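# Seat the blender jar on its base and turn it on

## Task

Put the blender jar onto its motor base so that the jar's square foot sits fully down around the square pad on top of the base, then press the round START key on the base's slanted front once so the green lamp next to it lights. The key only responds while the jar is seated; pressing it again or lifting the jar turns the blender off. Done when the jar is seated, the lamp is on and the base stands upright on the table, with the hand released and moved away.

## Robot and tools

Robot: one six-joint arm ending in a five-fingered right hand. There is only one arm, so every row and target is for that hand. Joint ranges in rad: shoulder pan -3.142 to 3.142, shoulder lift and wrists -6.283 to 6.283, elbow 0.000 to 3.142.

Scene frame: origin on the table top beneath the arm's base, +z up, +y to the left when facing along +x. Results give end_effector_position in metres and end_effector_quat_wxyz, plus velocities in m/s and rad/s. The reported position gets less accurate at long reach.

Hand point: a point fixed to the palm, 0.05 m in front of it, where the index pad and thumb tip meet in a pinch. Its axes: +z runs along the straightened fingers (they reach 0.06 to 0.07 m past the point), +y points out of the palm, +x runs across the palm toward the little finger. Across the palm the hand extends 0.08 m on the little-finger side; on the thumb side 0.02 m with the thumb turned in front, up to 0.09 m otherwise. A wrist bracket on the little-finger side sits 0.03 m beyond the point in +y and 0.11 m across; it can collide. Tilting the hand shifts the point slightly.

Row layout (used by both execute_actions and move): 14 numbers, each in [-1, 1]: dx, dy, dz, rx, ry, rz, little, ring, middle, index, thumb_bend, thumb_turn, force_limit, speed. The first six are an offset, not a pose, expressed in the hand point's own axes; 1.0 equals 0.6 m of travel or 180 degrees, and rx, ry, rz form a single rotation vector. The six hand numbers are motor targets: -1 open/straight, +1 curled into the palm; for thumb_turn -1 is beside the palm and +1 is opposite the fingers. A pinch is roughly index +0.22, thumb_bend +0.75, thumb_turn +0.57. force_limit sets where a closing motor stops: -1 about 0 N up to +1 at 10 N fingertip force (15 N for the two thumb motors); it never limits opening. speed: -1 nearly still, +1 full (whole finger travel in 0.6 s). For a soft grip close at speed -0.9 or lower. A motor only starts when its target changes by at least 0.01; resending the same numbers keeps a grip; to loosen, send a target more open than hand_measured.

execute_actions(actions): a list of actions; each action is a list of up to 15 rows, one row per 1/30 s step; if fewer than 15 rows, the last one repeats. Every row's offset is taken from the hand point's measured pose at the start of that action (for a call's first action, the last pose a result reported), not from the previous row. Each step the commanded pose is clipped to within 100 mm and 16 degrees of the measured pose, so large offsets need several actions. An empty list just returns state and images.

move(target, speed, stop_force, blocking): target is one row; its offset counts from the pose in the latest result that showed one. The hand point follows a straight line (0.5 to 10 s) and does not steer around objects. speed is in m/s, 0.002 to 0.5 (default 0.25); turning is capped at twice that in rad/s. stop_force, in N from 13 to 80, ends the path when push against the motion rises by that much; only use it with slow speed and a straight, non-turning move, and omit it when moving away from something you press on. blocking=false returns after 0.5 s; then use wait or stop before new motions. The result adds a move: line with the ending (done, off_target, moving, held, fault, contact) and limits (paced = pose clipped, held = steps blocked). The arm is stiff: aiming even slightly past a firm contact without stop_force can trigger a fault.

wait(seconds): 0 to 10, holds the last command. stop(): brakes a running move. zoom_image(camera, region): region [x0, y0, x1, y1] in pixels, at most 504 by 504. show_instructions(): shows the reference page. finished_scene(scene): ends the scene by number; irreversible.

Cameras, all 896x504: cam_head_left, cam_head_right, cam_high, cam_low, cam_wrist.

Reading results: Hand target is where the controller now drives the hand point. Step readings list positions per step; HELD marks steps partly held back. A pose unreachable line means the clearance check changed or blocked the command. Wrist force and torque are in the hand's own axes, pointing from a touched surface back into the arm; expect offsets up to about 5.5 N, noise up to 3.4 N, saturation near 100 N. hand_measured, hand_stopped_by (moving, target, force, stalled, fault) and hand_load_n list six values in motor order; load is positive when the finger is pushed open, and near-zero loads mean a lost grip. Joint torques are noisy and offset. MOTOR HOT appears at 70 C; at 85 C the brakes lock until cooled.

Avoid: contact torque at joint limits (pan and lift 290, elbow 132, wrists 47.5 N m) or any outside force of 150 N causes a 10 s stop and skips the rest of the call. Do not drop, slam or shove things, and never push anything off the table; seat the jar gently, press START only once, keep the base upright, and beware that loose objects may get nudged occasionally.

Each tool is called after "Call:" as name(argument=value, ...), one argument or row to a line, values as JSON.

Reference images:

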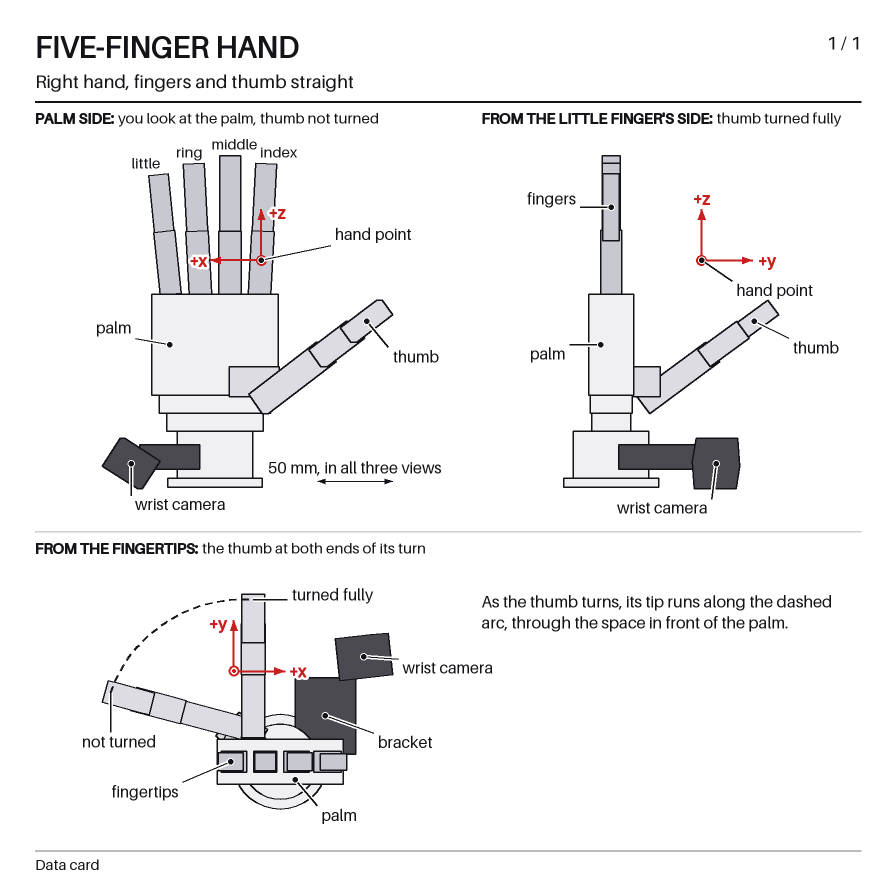

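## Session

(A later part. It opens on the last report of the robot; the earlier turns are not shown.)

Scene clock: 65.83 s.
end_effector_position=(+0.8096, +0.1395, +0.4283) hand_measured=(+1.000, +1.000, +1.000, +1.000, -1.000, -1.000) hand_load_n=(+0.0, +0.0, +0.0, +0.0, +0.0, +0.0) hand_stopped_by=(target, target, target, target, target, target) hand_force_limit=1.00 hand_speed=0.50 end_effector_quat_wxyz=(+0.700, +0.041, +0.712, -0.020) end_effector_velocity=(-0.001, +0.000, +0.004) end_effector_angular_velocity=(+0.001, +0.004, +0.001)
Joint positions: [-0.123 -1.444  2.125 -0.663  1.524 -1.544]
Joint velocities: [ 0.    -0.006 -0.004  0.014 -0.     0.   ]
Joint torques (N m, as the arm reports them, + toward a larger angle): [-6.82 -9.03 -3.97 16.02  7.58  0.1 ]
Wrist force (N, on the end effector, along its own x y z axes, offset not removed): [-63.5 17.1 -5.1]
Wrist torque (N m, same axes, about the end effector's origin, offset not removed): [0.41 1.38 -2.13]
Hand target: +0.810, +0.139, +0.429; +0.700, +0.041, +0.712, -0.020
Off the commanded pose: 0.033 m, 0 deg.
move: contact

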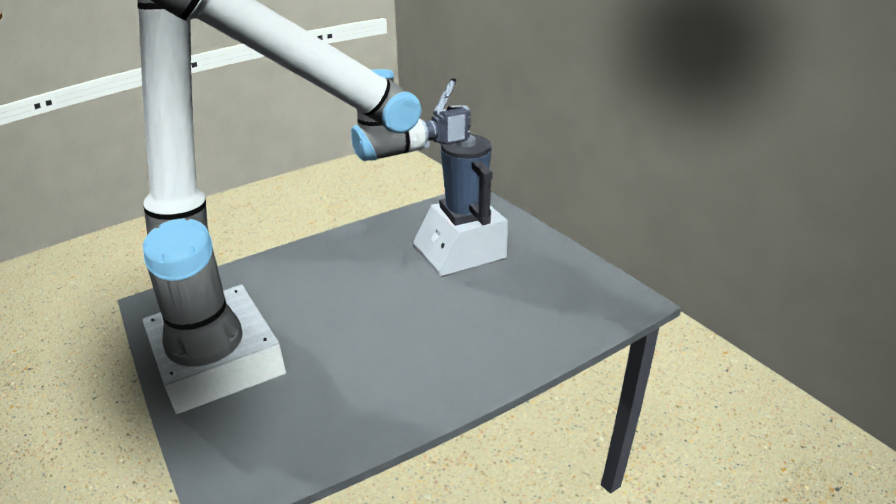

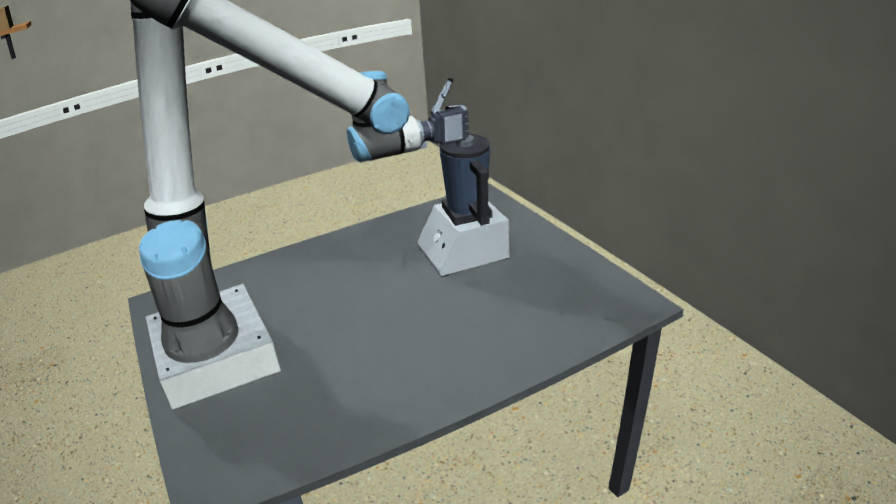

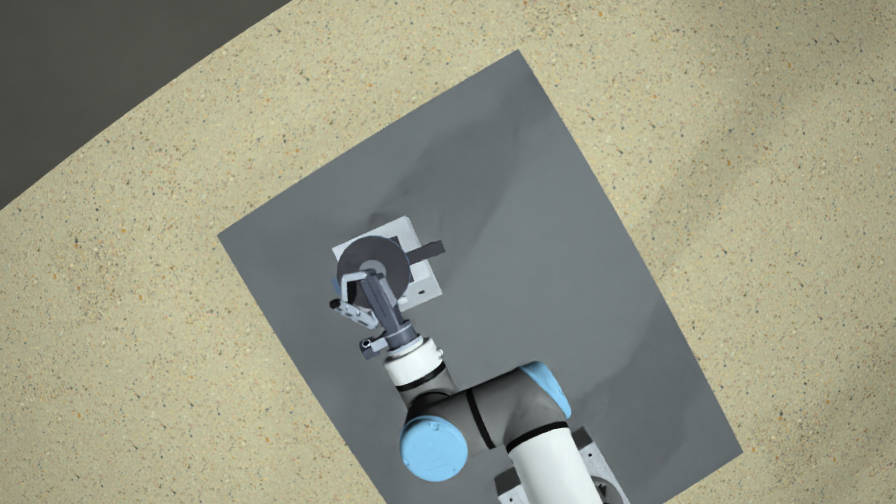

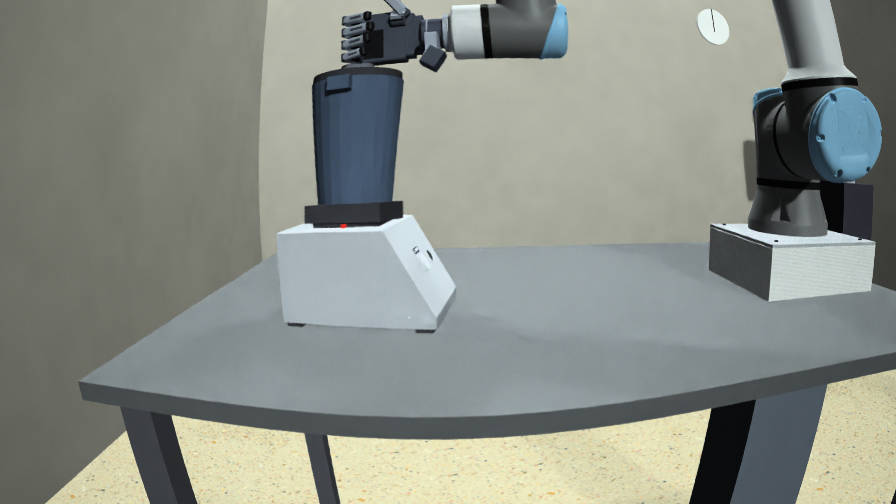

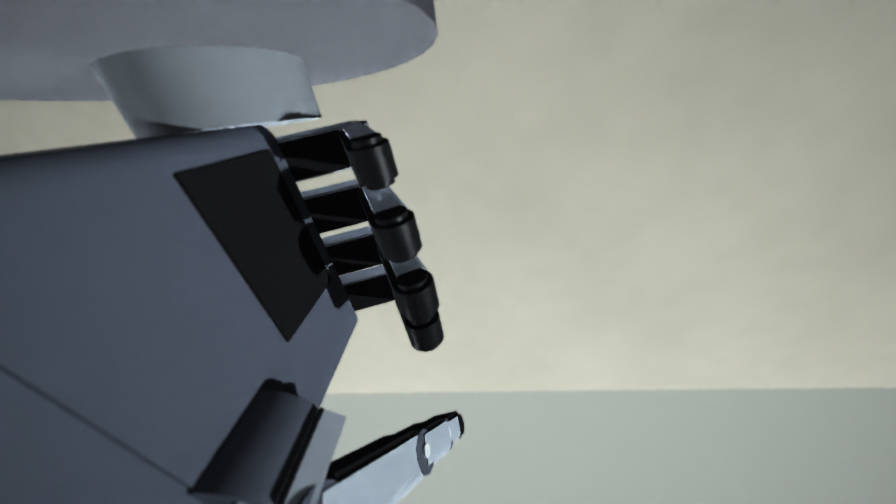

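Call:
move(
  target=[-0.03,0.06,-0.4,0,0,0,1,1,1,-1,-1,-1,1,0.5],
)

Call:
move(
  target=[0.47,0,0.03,0,0.222,0,1,1,1,-1,-1,-1,1,0.5],
  speed=0.2,
)

Call:
zoom_image(
  camera="cam_high",
  region=[300,200,520,400],
)

Call:
zoom_image(
  camera="cam_low",
  region=[350,120,600,340],
)

Scene clock: 71.13 s.
end_effector_position=(+0.5742, +0.1952, +0.4521) hand_measured=(+1.000, +1.000, +1.000, -1.000, -1.000, -1.000) hand_load_n=(+0.0, +0.0, +0.0, +0.0, +0.0, +0.0) hand_stopped_by=(target, target, target, target, target, target) hand_force_limit=1.00 hand_speed=0.50 end_effector_quat_wxyz=(+0.700, +0.041, +0.712, -0.020) end_effector_velocity=(-0.002, +0.000, +0.001) end_effector_angular_velocity=(+0.001, +0.000, +0.000)
Joint positions: [-0.038 -1.871  2.452 -0.563  1.608 -1.543]
Joint velocities: [ 0.    -0.005  0.001  0.004  0.     0.001]
Joint torques (N m, as the arm reports them, + toward a larger angle): [ 18.58 -32.22 -24.22   0.31   4.11   2.18]
Wrist force (N, on the end effector, along its own x y z axes, offset not removed): [4.9 1.8 3.4]
Wrist torque (N m, same axes, about the end effector's origin, offset not removed): [-0.23 -0.88 0.02]
Hand target: +0.574, +0.195, +0.452; +0.700, +0.041, +0.712, -0.020
Off the commanded pose: 0.000 m, 0 deg.
move: done

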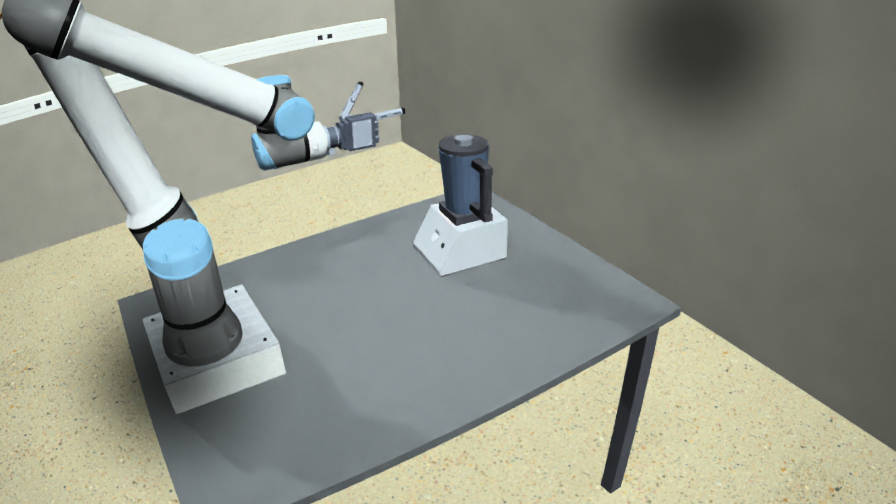

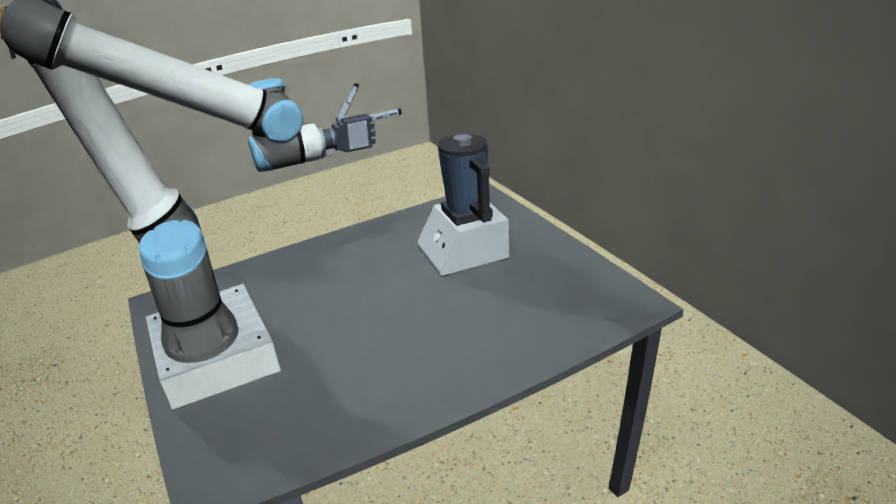

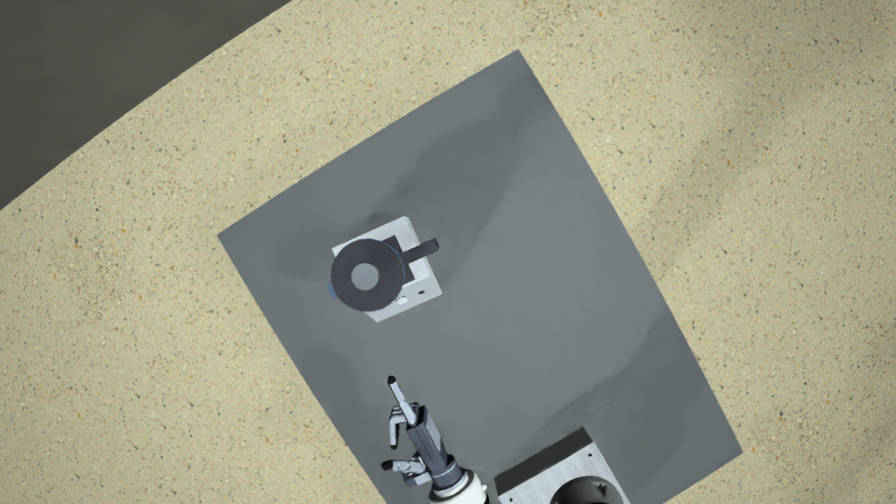

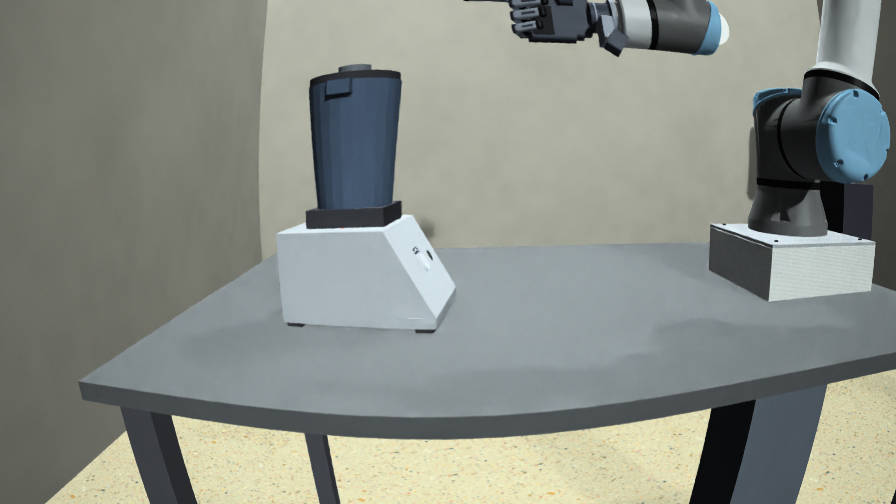

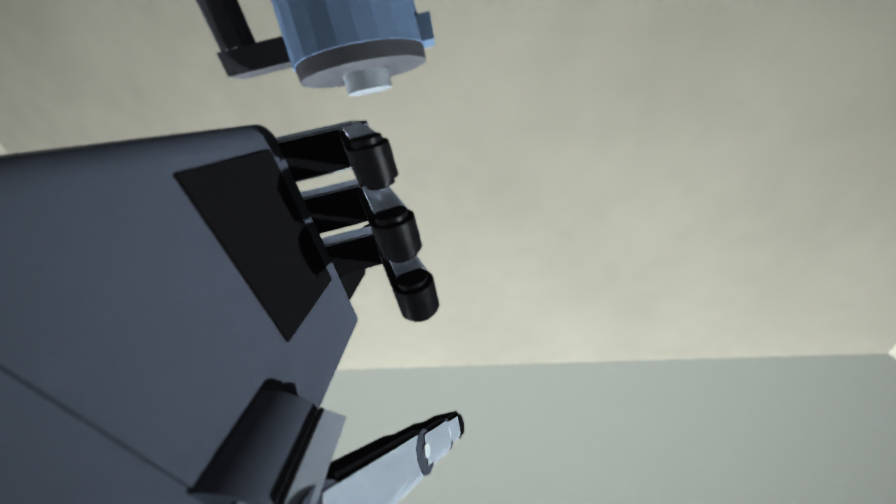

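Scene clock: 73.47 s.
end_effector_position=(+0.5874, +0.2024, +0.1700) hand_measured=(+1.000, +1.000, +1.000, -1.000, -1.000, -1.000) hand_load_n=(+0.0, +0.0, +0.0, +0.0, +0.0, +0.0) hand_stopped_by=(target, target, target, target, target, target) hand_force_limit=1.00 hand_speed=0.50 end_effector_quat_wxyz=(+0.415, +0.045, +0.909, -0.004) end_effector_velocity=(+0.001, +0.001, -0.003) end_effector_angular_velocity=(+0.001, +0.005, +0.001)
Joint positions: [-0.037 -1.404  2.359 -0.24   1.582 -1.524]
Joint velocities: [ 0.001  0.007 -0.003  0.002 -0.001  0.   ]
Joint torques (N m, as the arm reports them, + toward a larger angle): [ 14.89 -26.38 -32.99   3.48   0.95   2.56]
Wrist force (N, on the end effector, along its own x y z axes, offset not removed): [5.6 -0.3 3.6]
Wrist torque (N m, same axes, about the end effector's origin, offset not removed): [-0.55 -1.12 0.01]
Hand target: +0.587, +0.202, +0.170; +0.415, +0.045, +0.909, -0.005
Off the commanded pose: 0.000 m, 0 deg.
move: done

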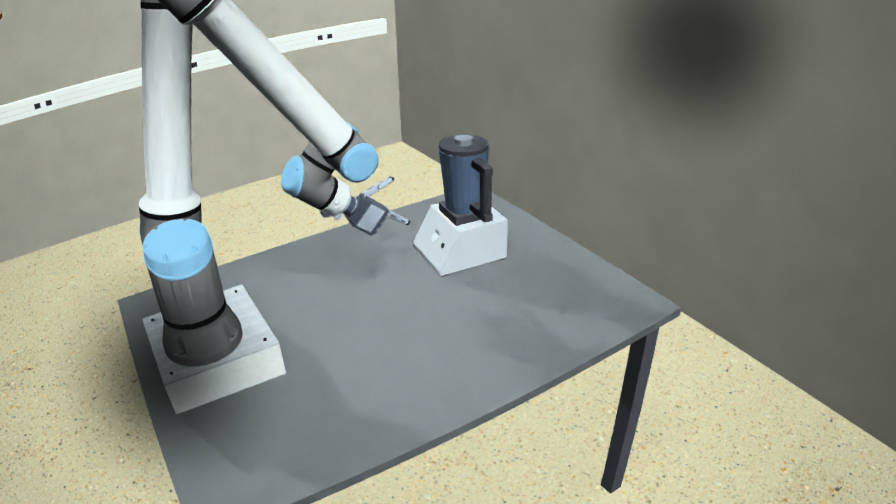

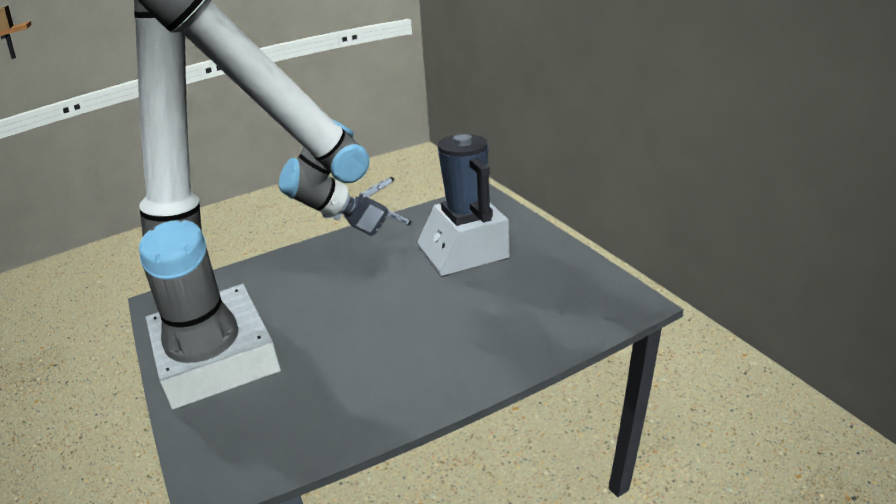

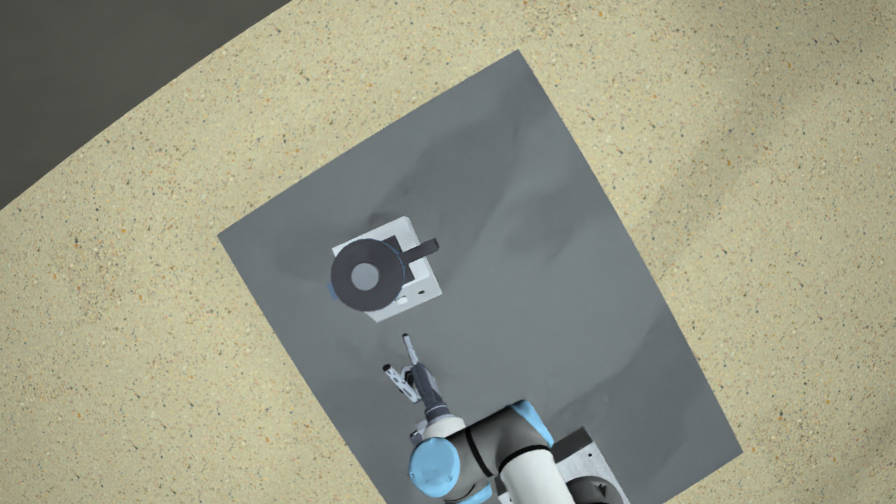

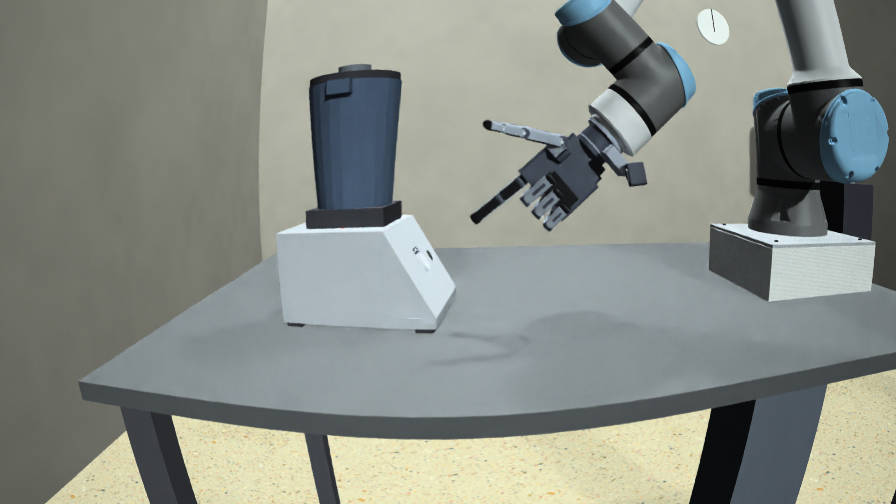

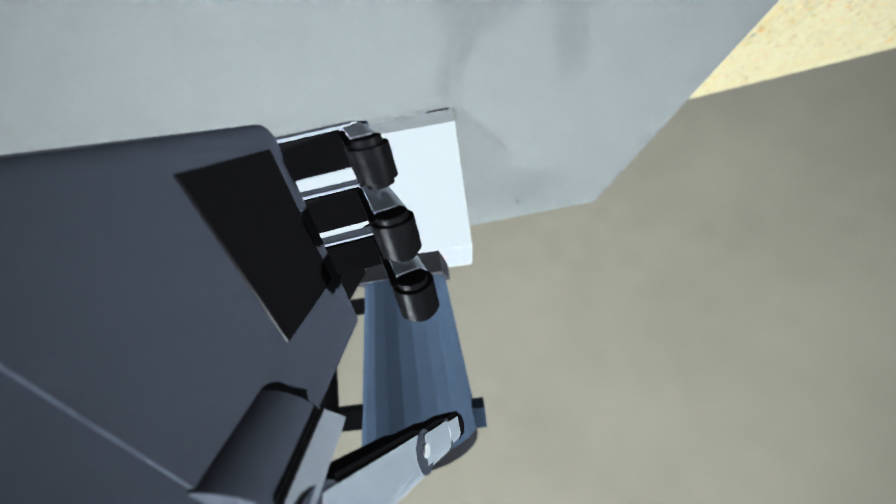

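Region (300, 200, 520, 400) of cam_high's 896x504 image, scaled by 2.291, with more detail than that image has; it fills the top 458 rows of this view, and the rest is white.

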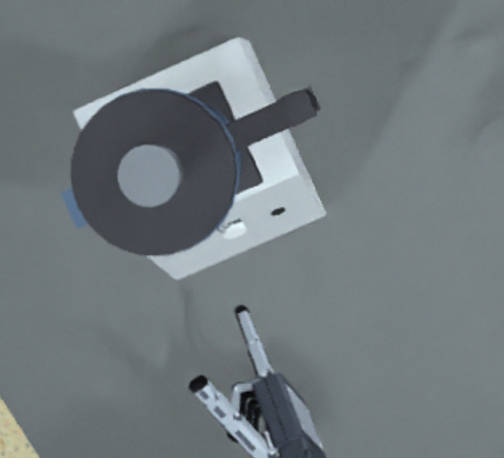

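Region (350, 120, 600, 340) of cam_low's 896x504 image, scaled by 2.016, with more detail than that image has; it fills the top 444 rows of this view, and the rest is white.

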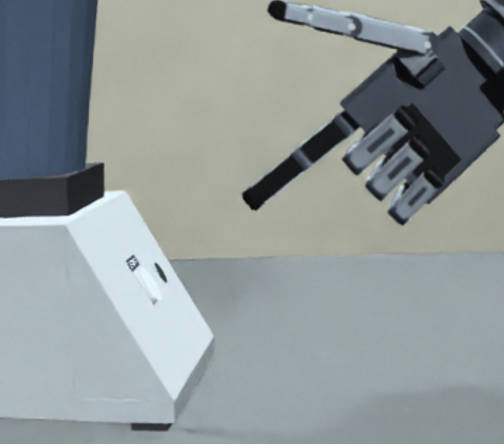

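Call:
move(
  target=[-0.008,-0.034,0.105,0,0,0,1,1,1,-1,-1,-1,1,0.5],
  speed=0.08,
)

Call:
zoom_image(
  camera="cam_high",
  region=[340,240,480,360],
)

Call:
zoom_image(
  camera="cam_low",
  region=[380,180,520,320],
)

Scene clock: 77.90 s.
end_effector_position=(+0.6360, +0.1789, +0.1317) hand_measured=(+1.000, +1.000, +1.000, -1.000, -1.000, -1.000) hand_load_n=(+0.0, +0.0, +0.0, +0.0, +0.0, +0.0) hand_stopped_by=(target, target, target, target, target, target) hand_force_limit=1.00 hand_speed=0.50 end_effector_quat_wxyz=(+0.415, +0.045, +0.909, -0.005) end_effector_velocity=(+0.002, -0.001, -0.002) end_effector_angular_velocity=(-0.001, +0.001, -0.001)
Joint positions: [-0.09  -1.281  2.304 -0.307  1.542 -1.559]
Joint velocities: [-0.002  0.005 -0.002 -0.002 -0.    -0.002]
Joint torques (N m, as the arm reports them, + toward a larger angle): [-15.66 -29.8  -31.49  -1.09  -3.96  -3.1 ]
Wrist force (N, on the end effector, along its own x y z axes, offset not removed): [5.4 2.4 2.7]
Wrist torque (N m, same axes, about the end effector's origin, offset not removed): [-0.09 -0.93 0.06]
Hand target: +0.636, +0.179, +0.132; +0.415, +0.045, +0.909, -0.005
Off the commanded pose: 0.000 m, 0 deg.
move: done

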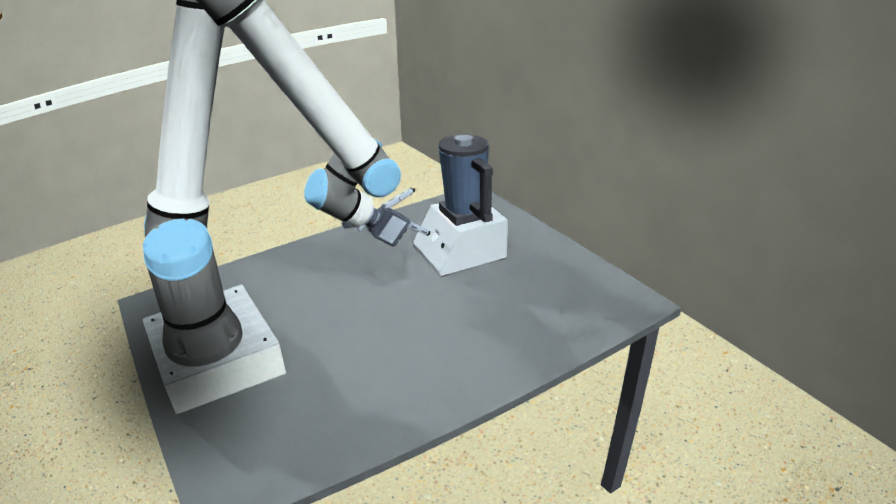

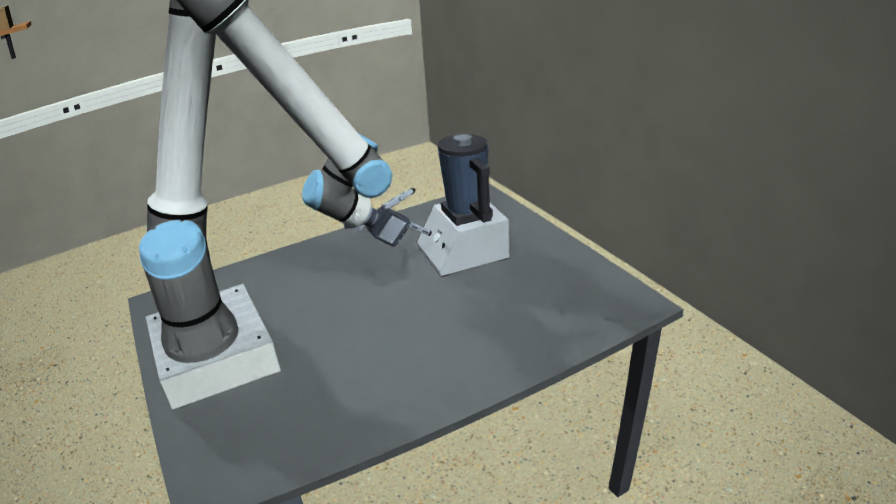

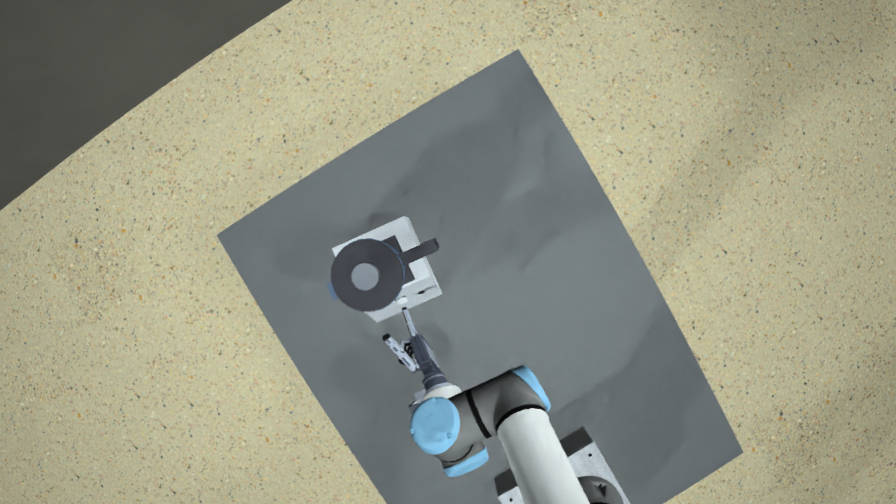

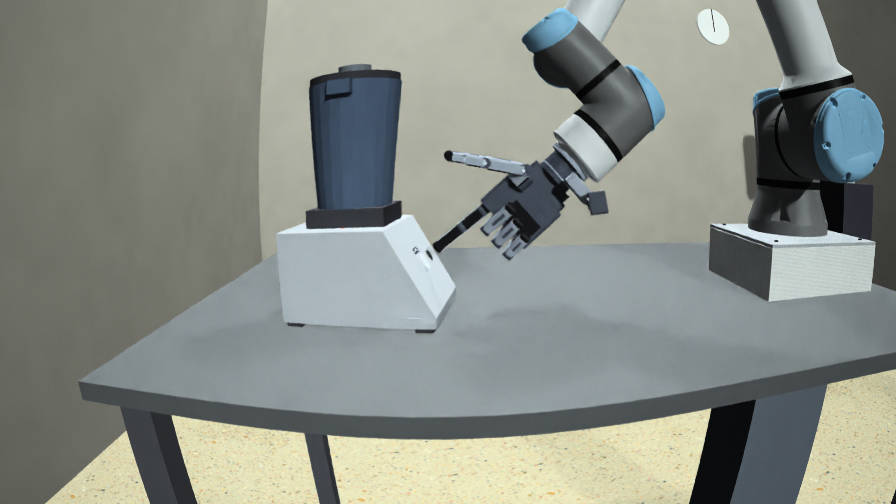

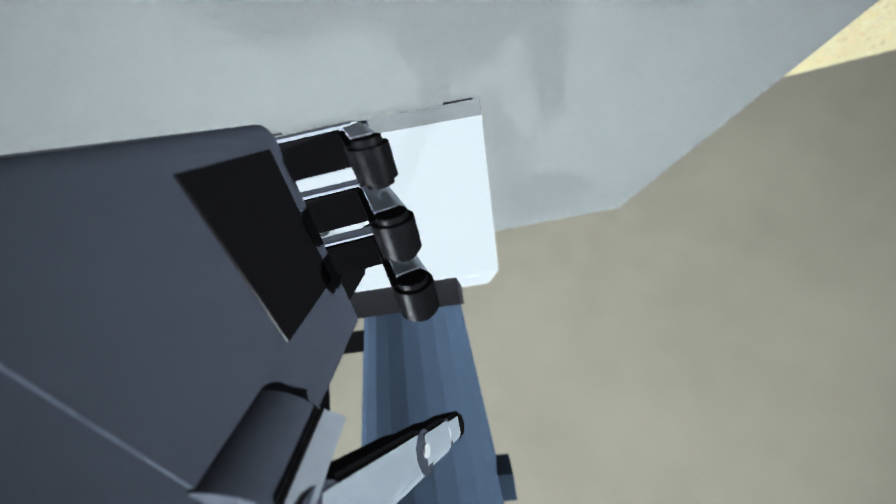

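Region (340, 240, 480, 360) of cam_high's 896x504 image, scaled by 3.600, with more detail than that image has; it fills the top 432 rows of this view, and the rest is white.

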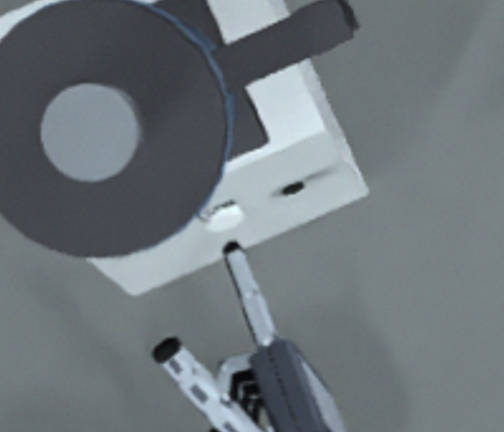

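Region (380, 180, 520, 320) of cam_low's 896x504 image, scaled by 3.600, with more detail than that image has.

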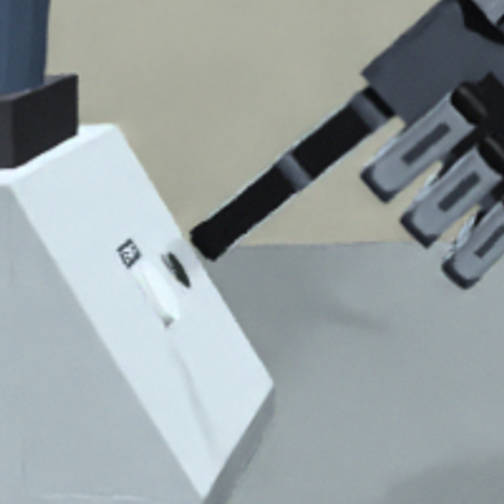

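Call:
move(
  target=[0.008,0,0.075,0,0,0,1,1,1,-1,-1,-1,1,0.5],
  speed=0.012,
  stop_force=13,
)

Call:
move(
  target=[0,0,-0.12,0,0,0,1,1,1,-1,-1,-1,1,0.5],
)

Call:
zoom_image(
  camera="cam_head_left",
  region=[380,120,540,290],
)

Scene clock: 82.10 s.
end_effector_position=(+0.6536, +0.1780, +0.1131) hand_measured=(+1.000, +1.000, +1.000, -1.000, -1.000, -1.000) hand_load_n=(+0.0, +0.0, +0.0, +0.0, +0.0, +0.0) hand_stopped_by=(target, target, target, target, target, target) hand_force_limit=1.00 hand_speed=0.50 end_effector_quat_wxyz=(+0.415, +0.045, +0.909, -0.005) end_effector_velocity=(-0.002, +0.000, +0.004) end_effector_angular_velocity=(-0.000, -0.001, +0.000)
Joint positions: [-0.088 -1.227  2.278 -0.336  1.544 -1.558]
Joint velocities: [-0.    -0.009  0.003  0.005 -0.    -0.001]
Joint torques (N m, as the arm reports them, + toward a larger angle): [  2.93 -55.78 -16.54   1.16   1.88   1.55]
Wrist force (N, on the end effector, along its own x y z axes, offset not removed): [3.3 0.5 -35.6]
Wrist torque (N m, same axes, about the end effector's origin, offset not removed): [2.28 -1.56 0.05]
Hand target: +0.653, +0.178, +0.113; +0.415, +0.045, +0.909, -0.005
Off the commanded pose: 0.020 m, 0 deg.
move: contact

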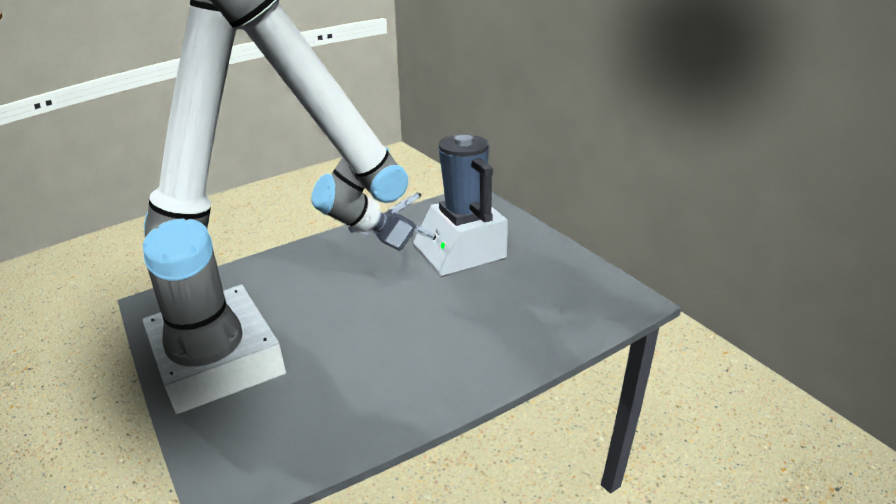

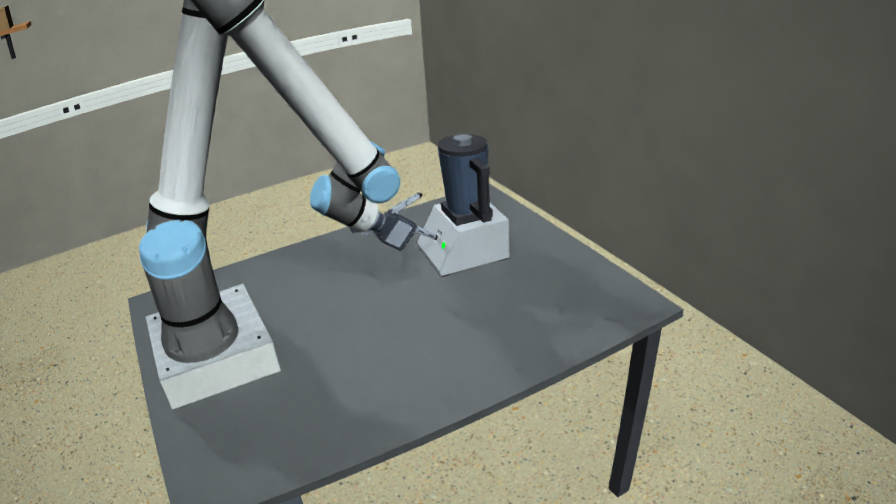

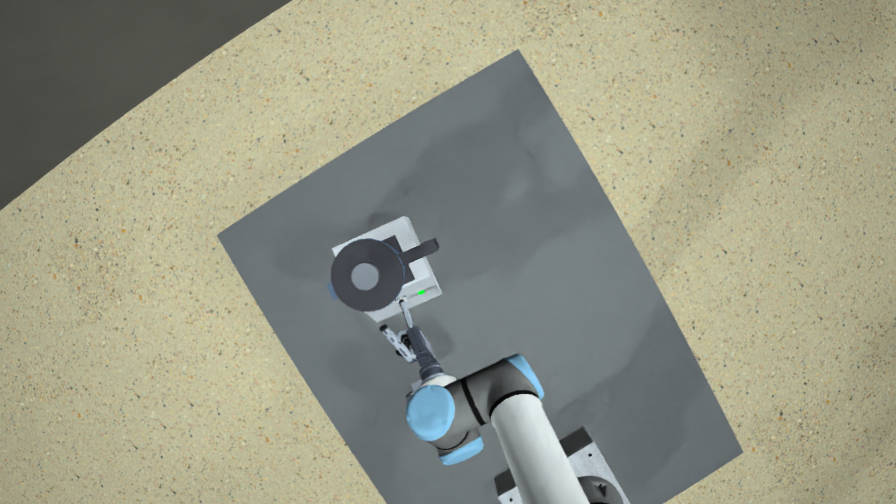

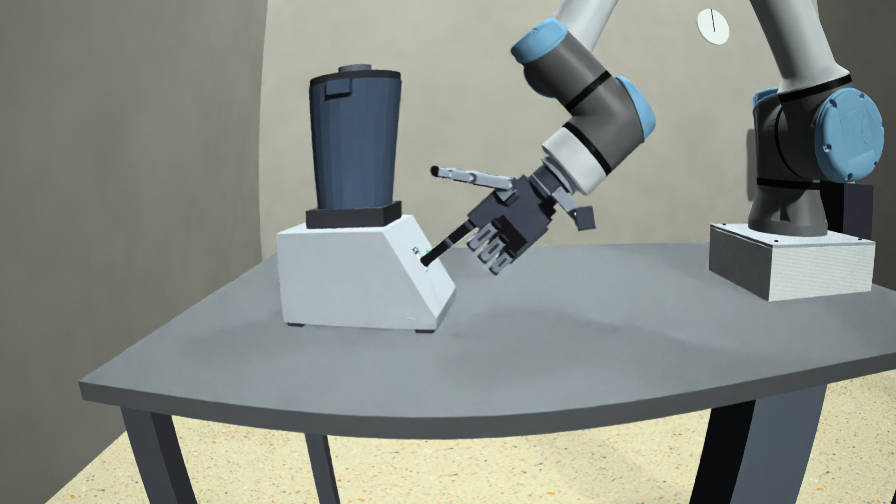

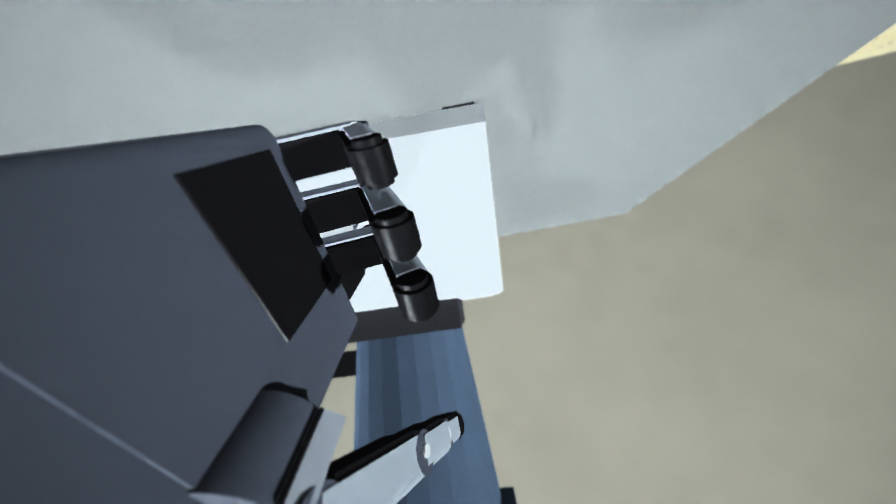

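Scene clock: 83.10 s.
end_effector_position=(+0.5996, +0.1812, +0.1601) hand_measured=(+1.000, +1.000, +1.000, -1.000, -1.000, -1.000) hand_load_n=(+0.0, +0.0, +0.0, +0.0, +0.0, +0.0) hand_stopped_by=(target, target, target, target, target, target) hand_force_limit=1.00 hand_speed=0.50 end_effector_quat_wxyz=(+0.415, +0.045, +0.909, -0.005) end_effector_velocity=(-0.003, -0.000, +0.001) end_effector_angular_velocity=(-0.001, +0.001, -0.000)
Joint positions: [-0.094 -1.38   2.358 -0.262  1.539 -1.562]
Joint velocities: [-0.001 -0.006  0.003  0.004  0.    -0.001]
Joint torques (N m, as the arm reports them, + toward a larger angle): [-18.63 -56.88 -11.13   3.51  -4.11  -3.23]
Wrist force (N, on the end effector, along its own x y z axes, offset not removed): [6.8 0.5 3.6]
Wrist torque (N m, same axes, about the end effector's origin, offset not removed): [-0.42 -1.18 0.08]
Hand target: +0.599, +0.181, +0.160; +0.415, +0.045, +0.909, -0.005
Off the commanded pose: 0.000 m, 0 deg.
move: done

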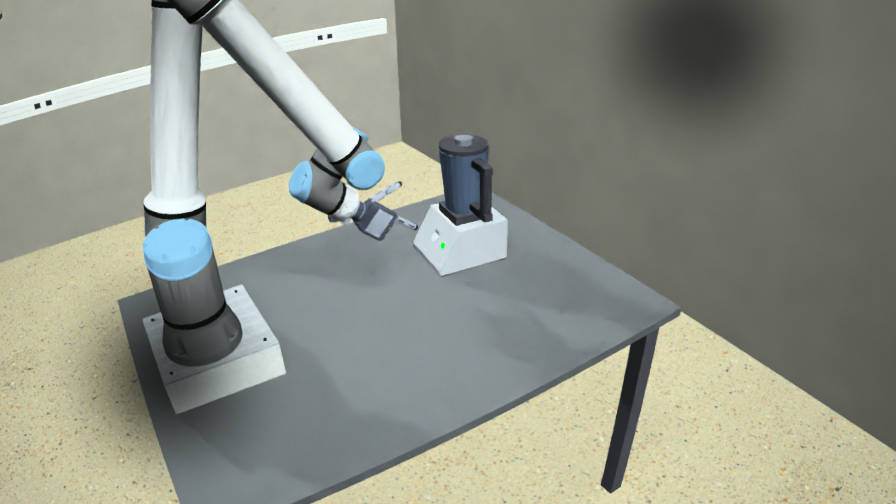

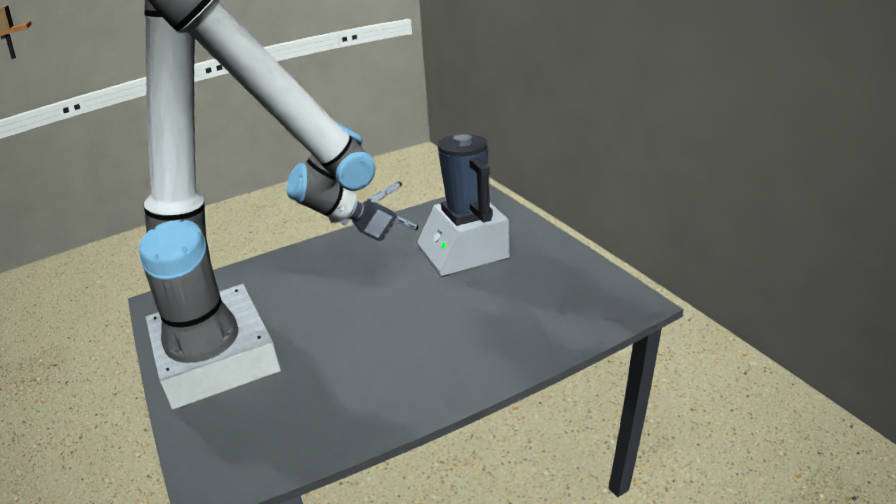

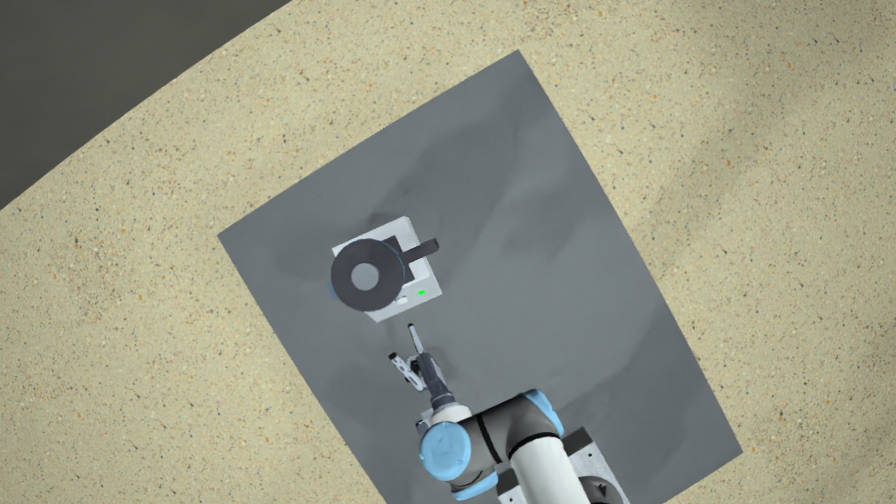

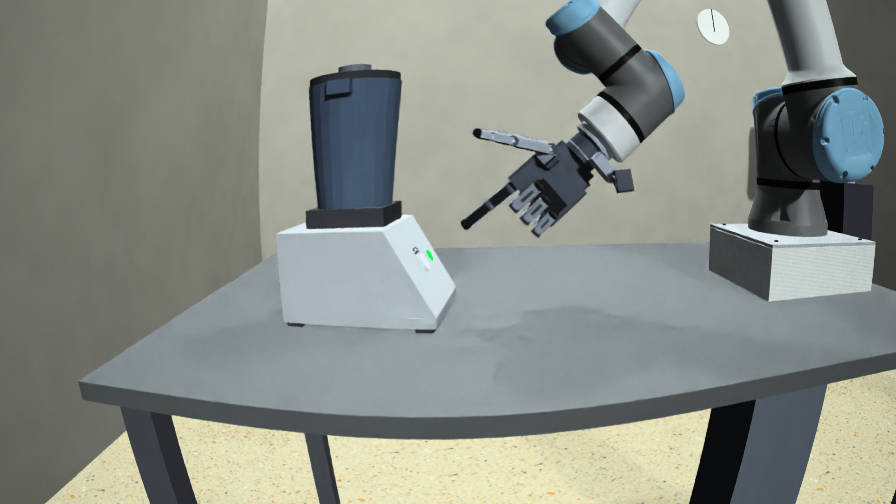

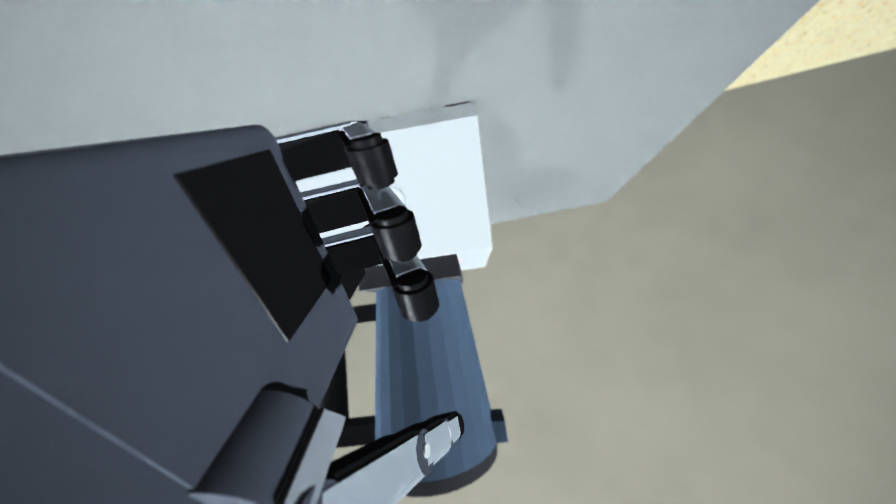

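Region (380, 120, 540, 290) of cam_head_left's 896x504 image, scaled by 2.965, with more detail than that image has; it fills the left 474 columns of this view, and the rest is white.

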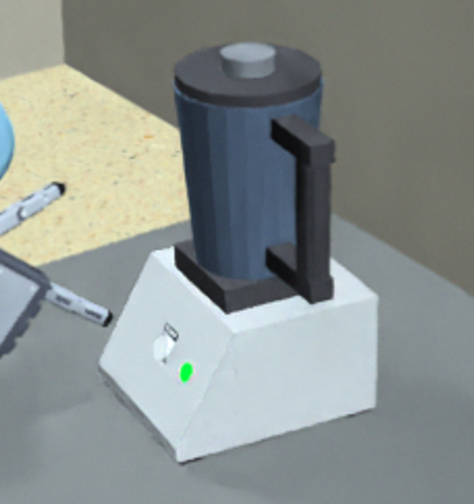

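Call:
finished_scene(
  scene=1,
)

The scene is finished: the task was done.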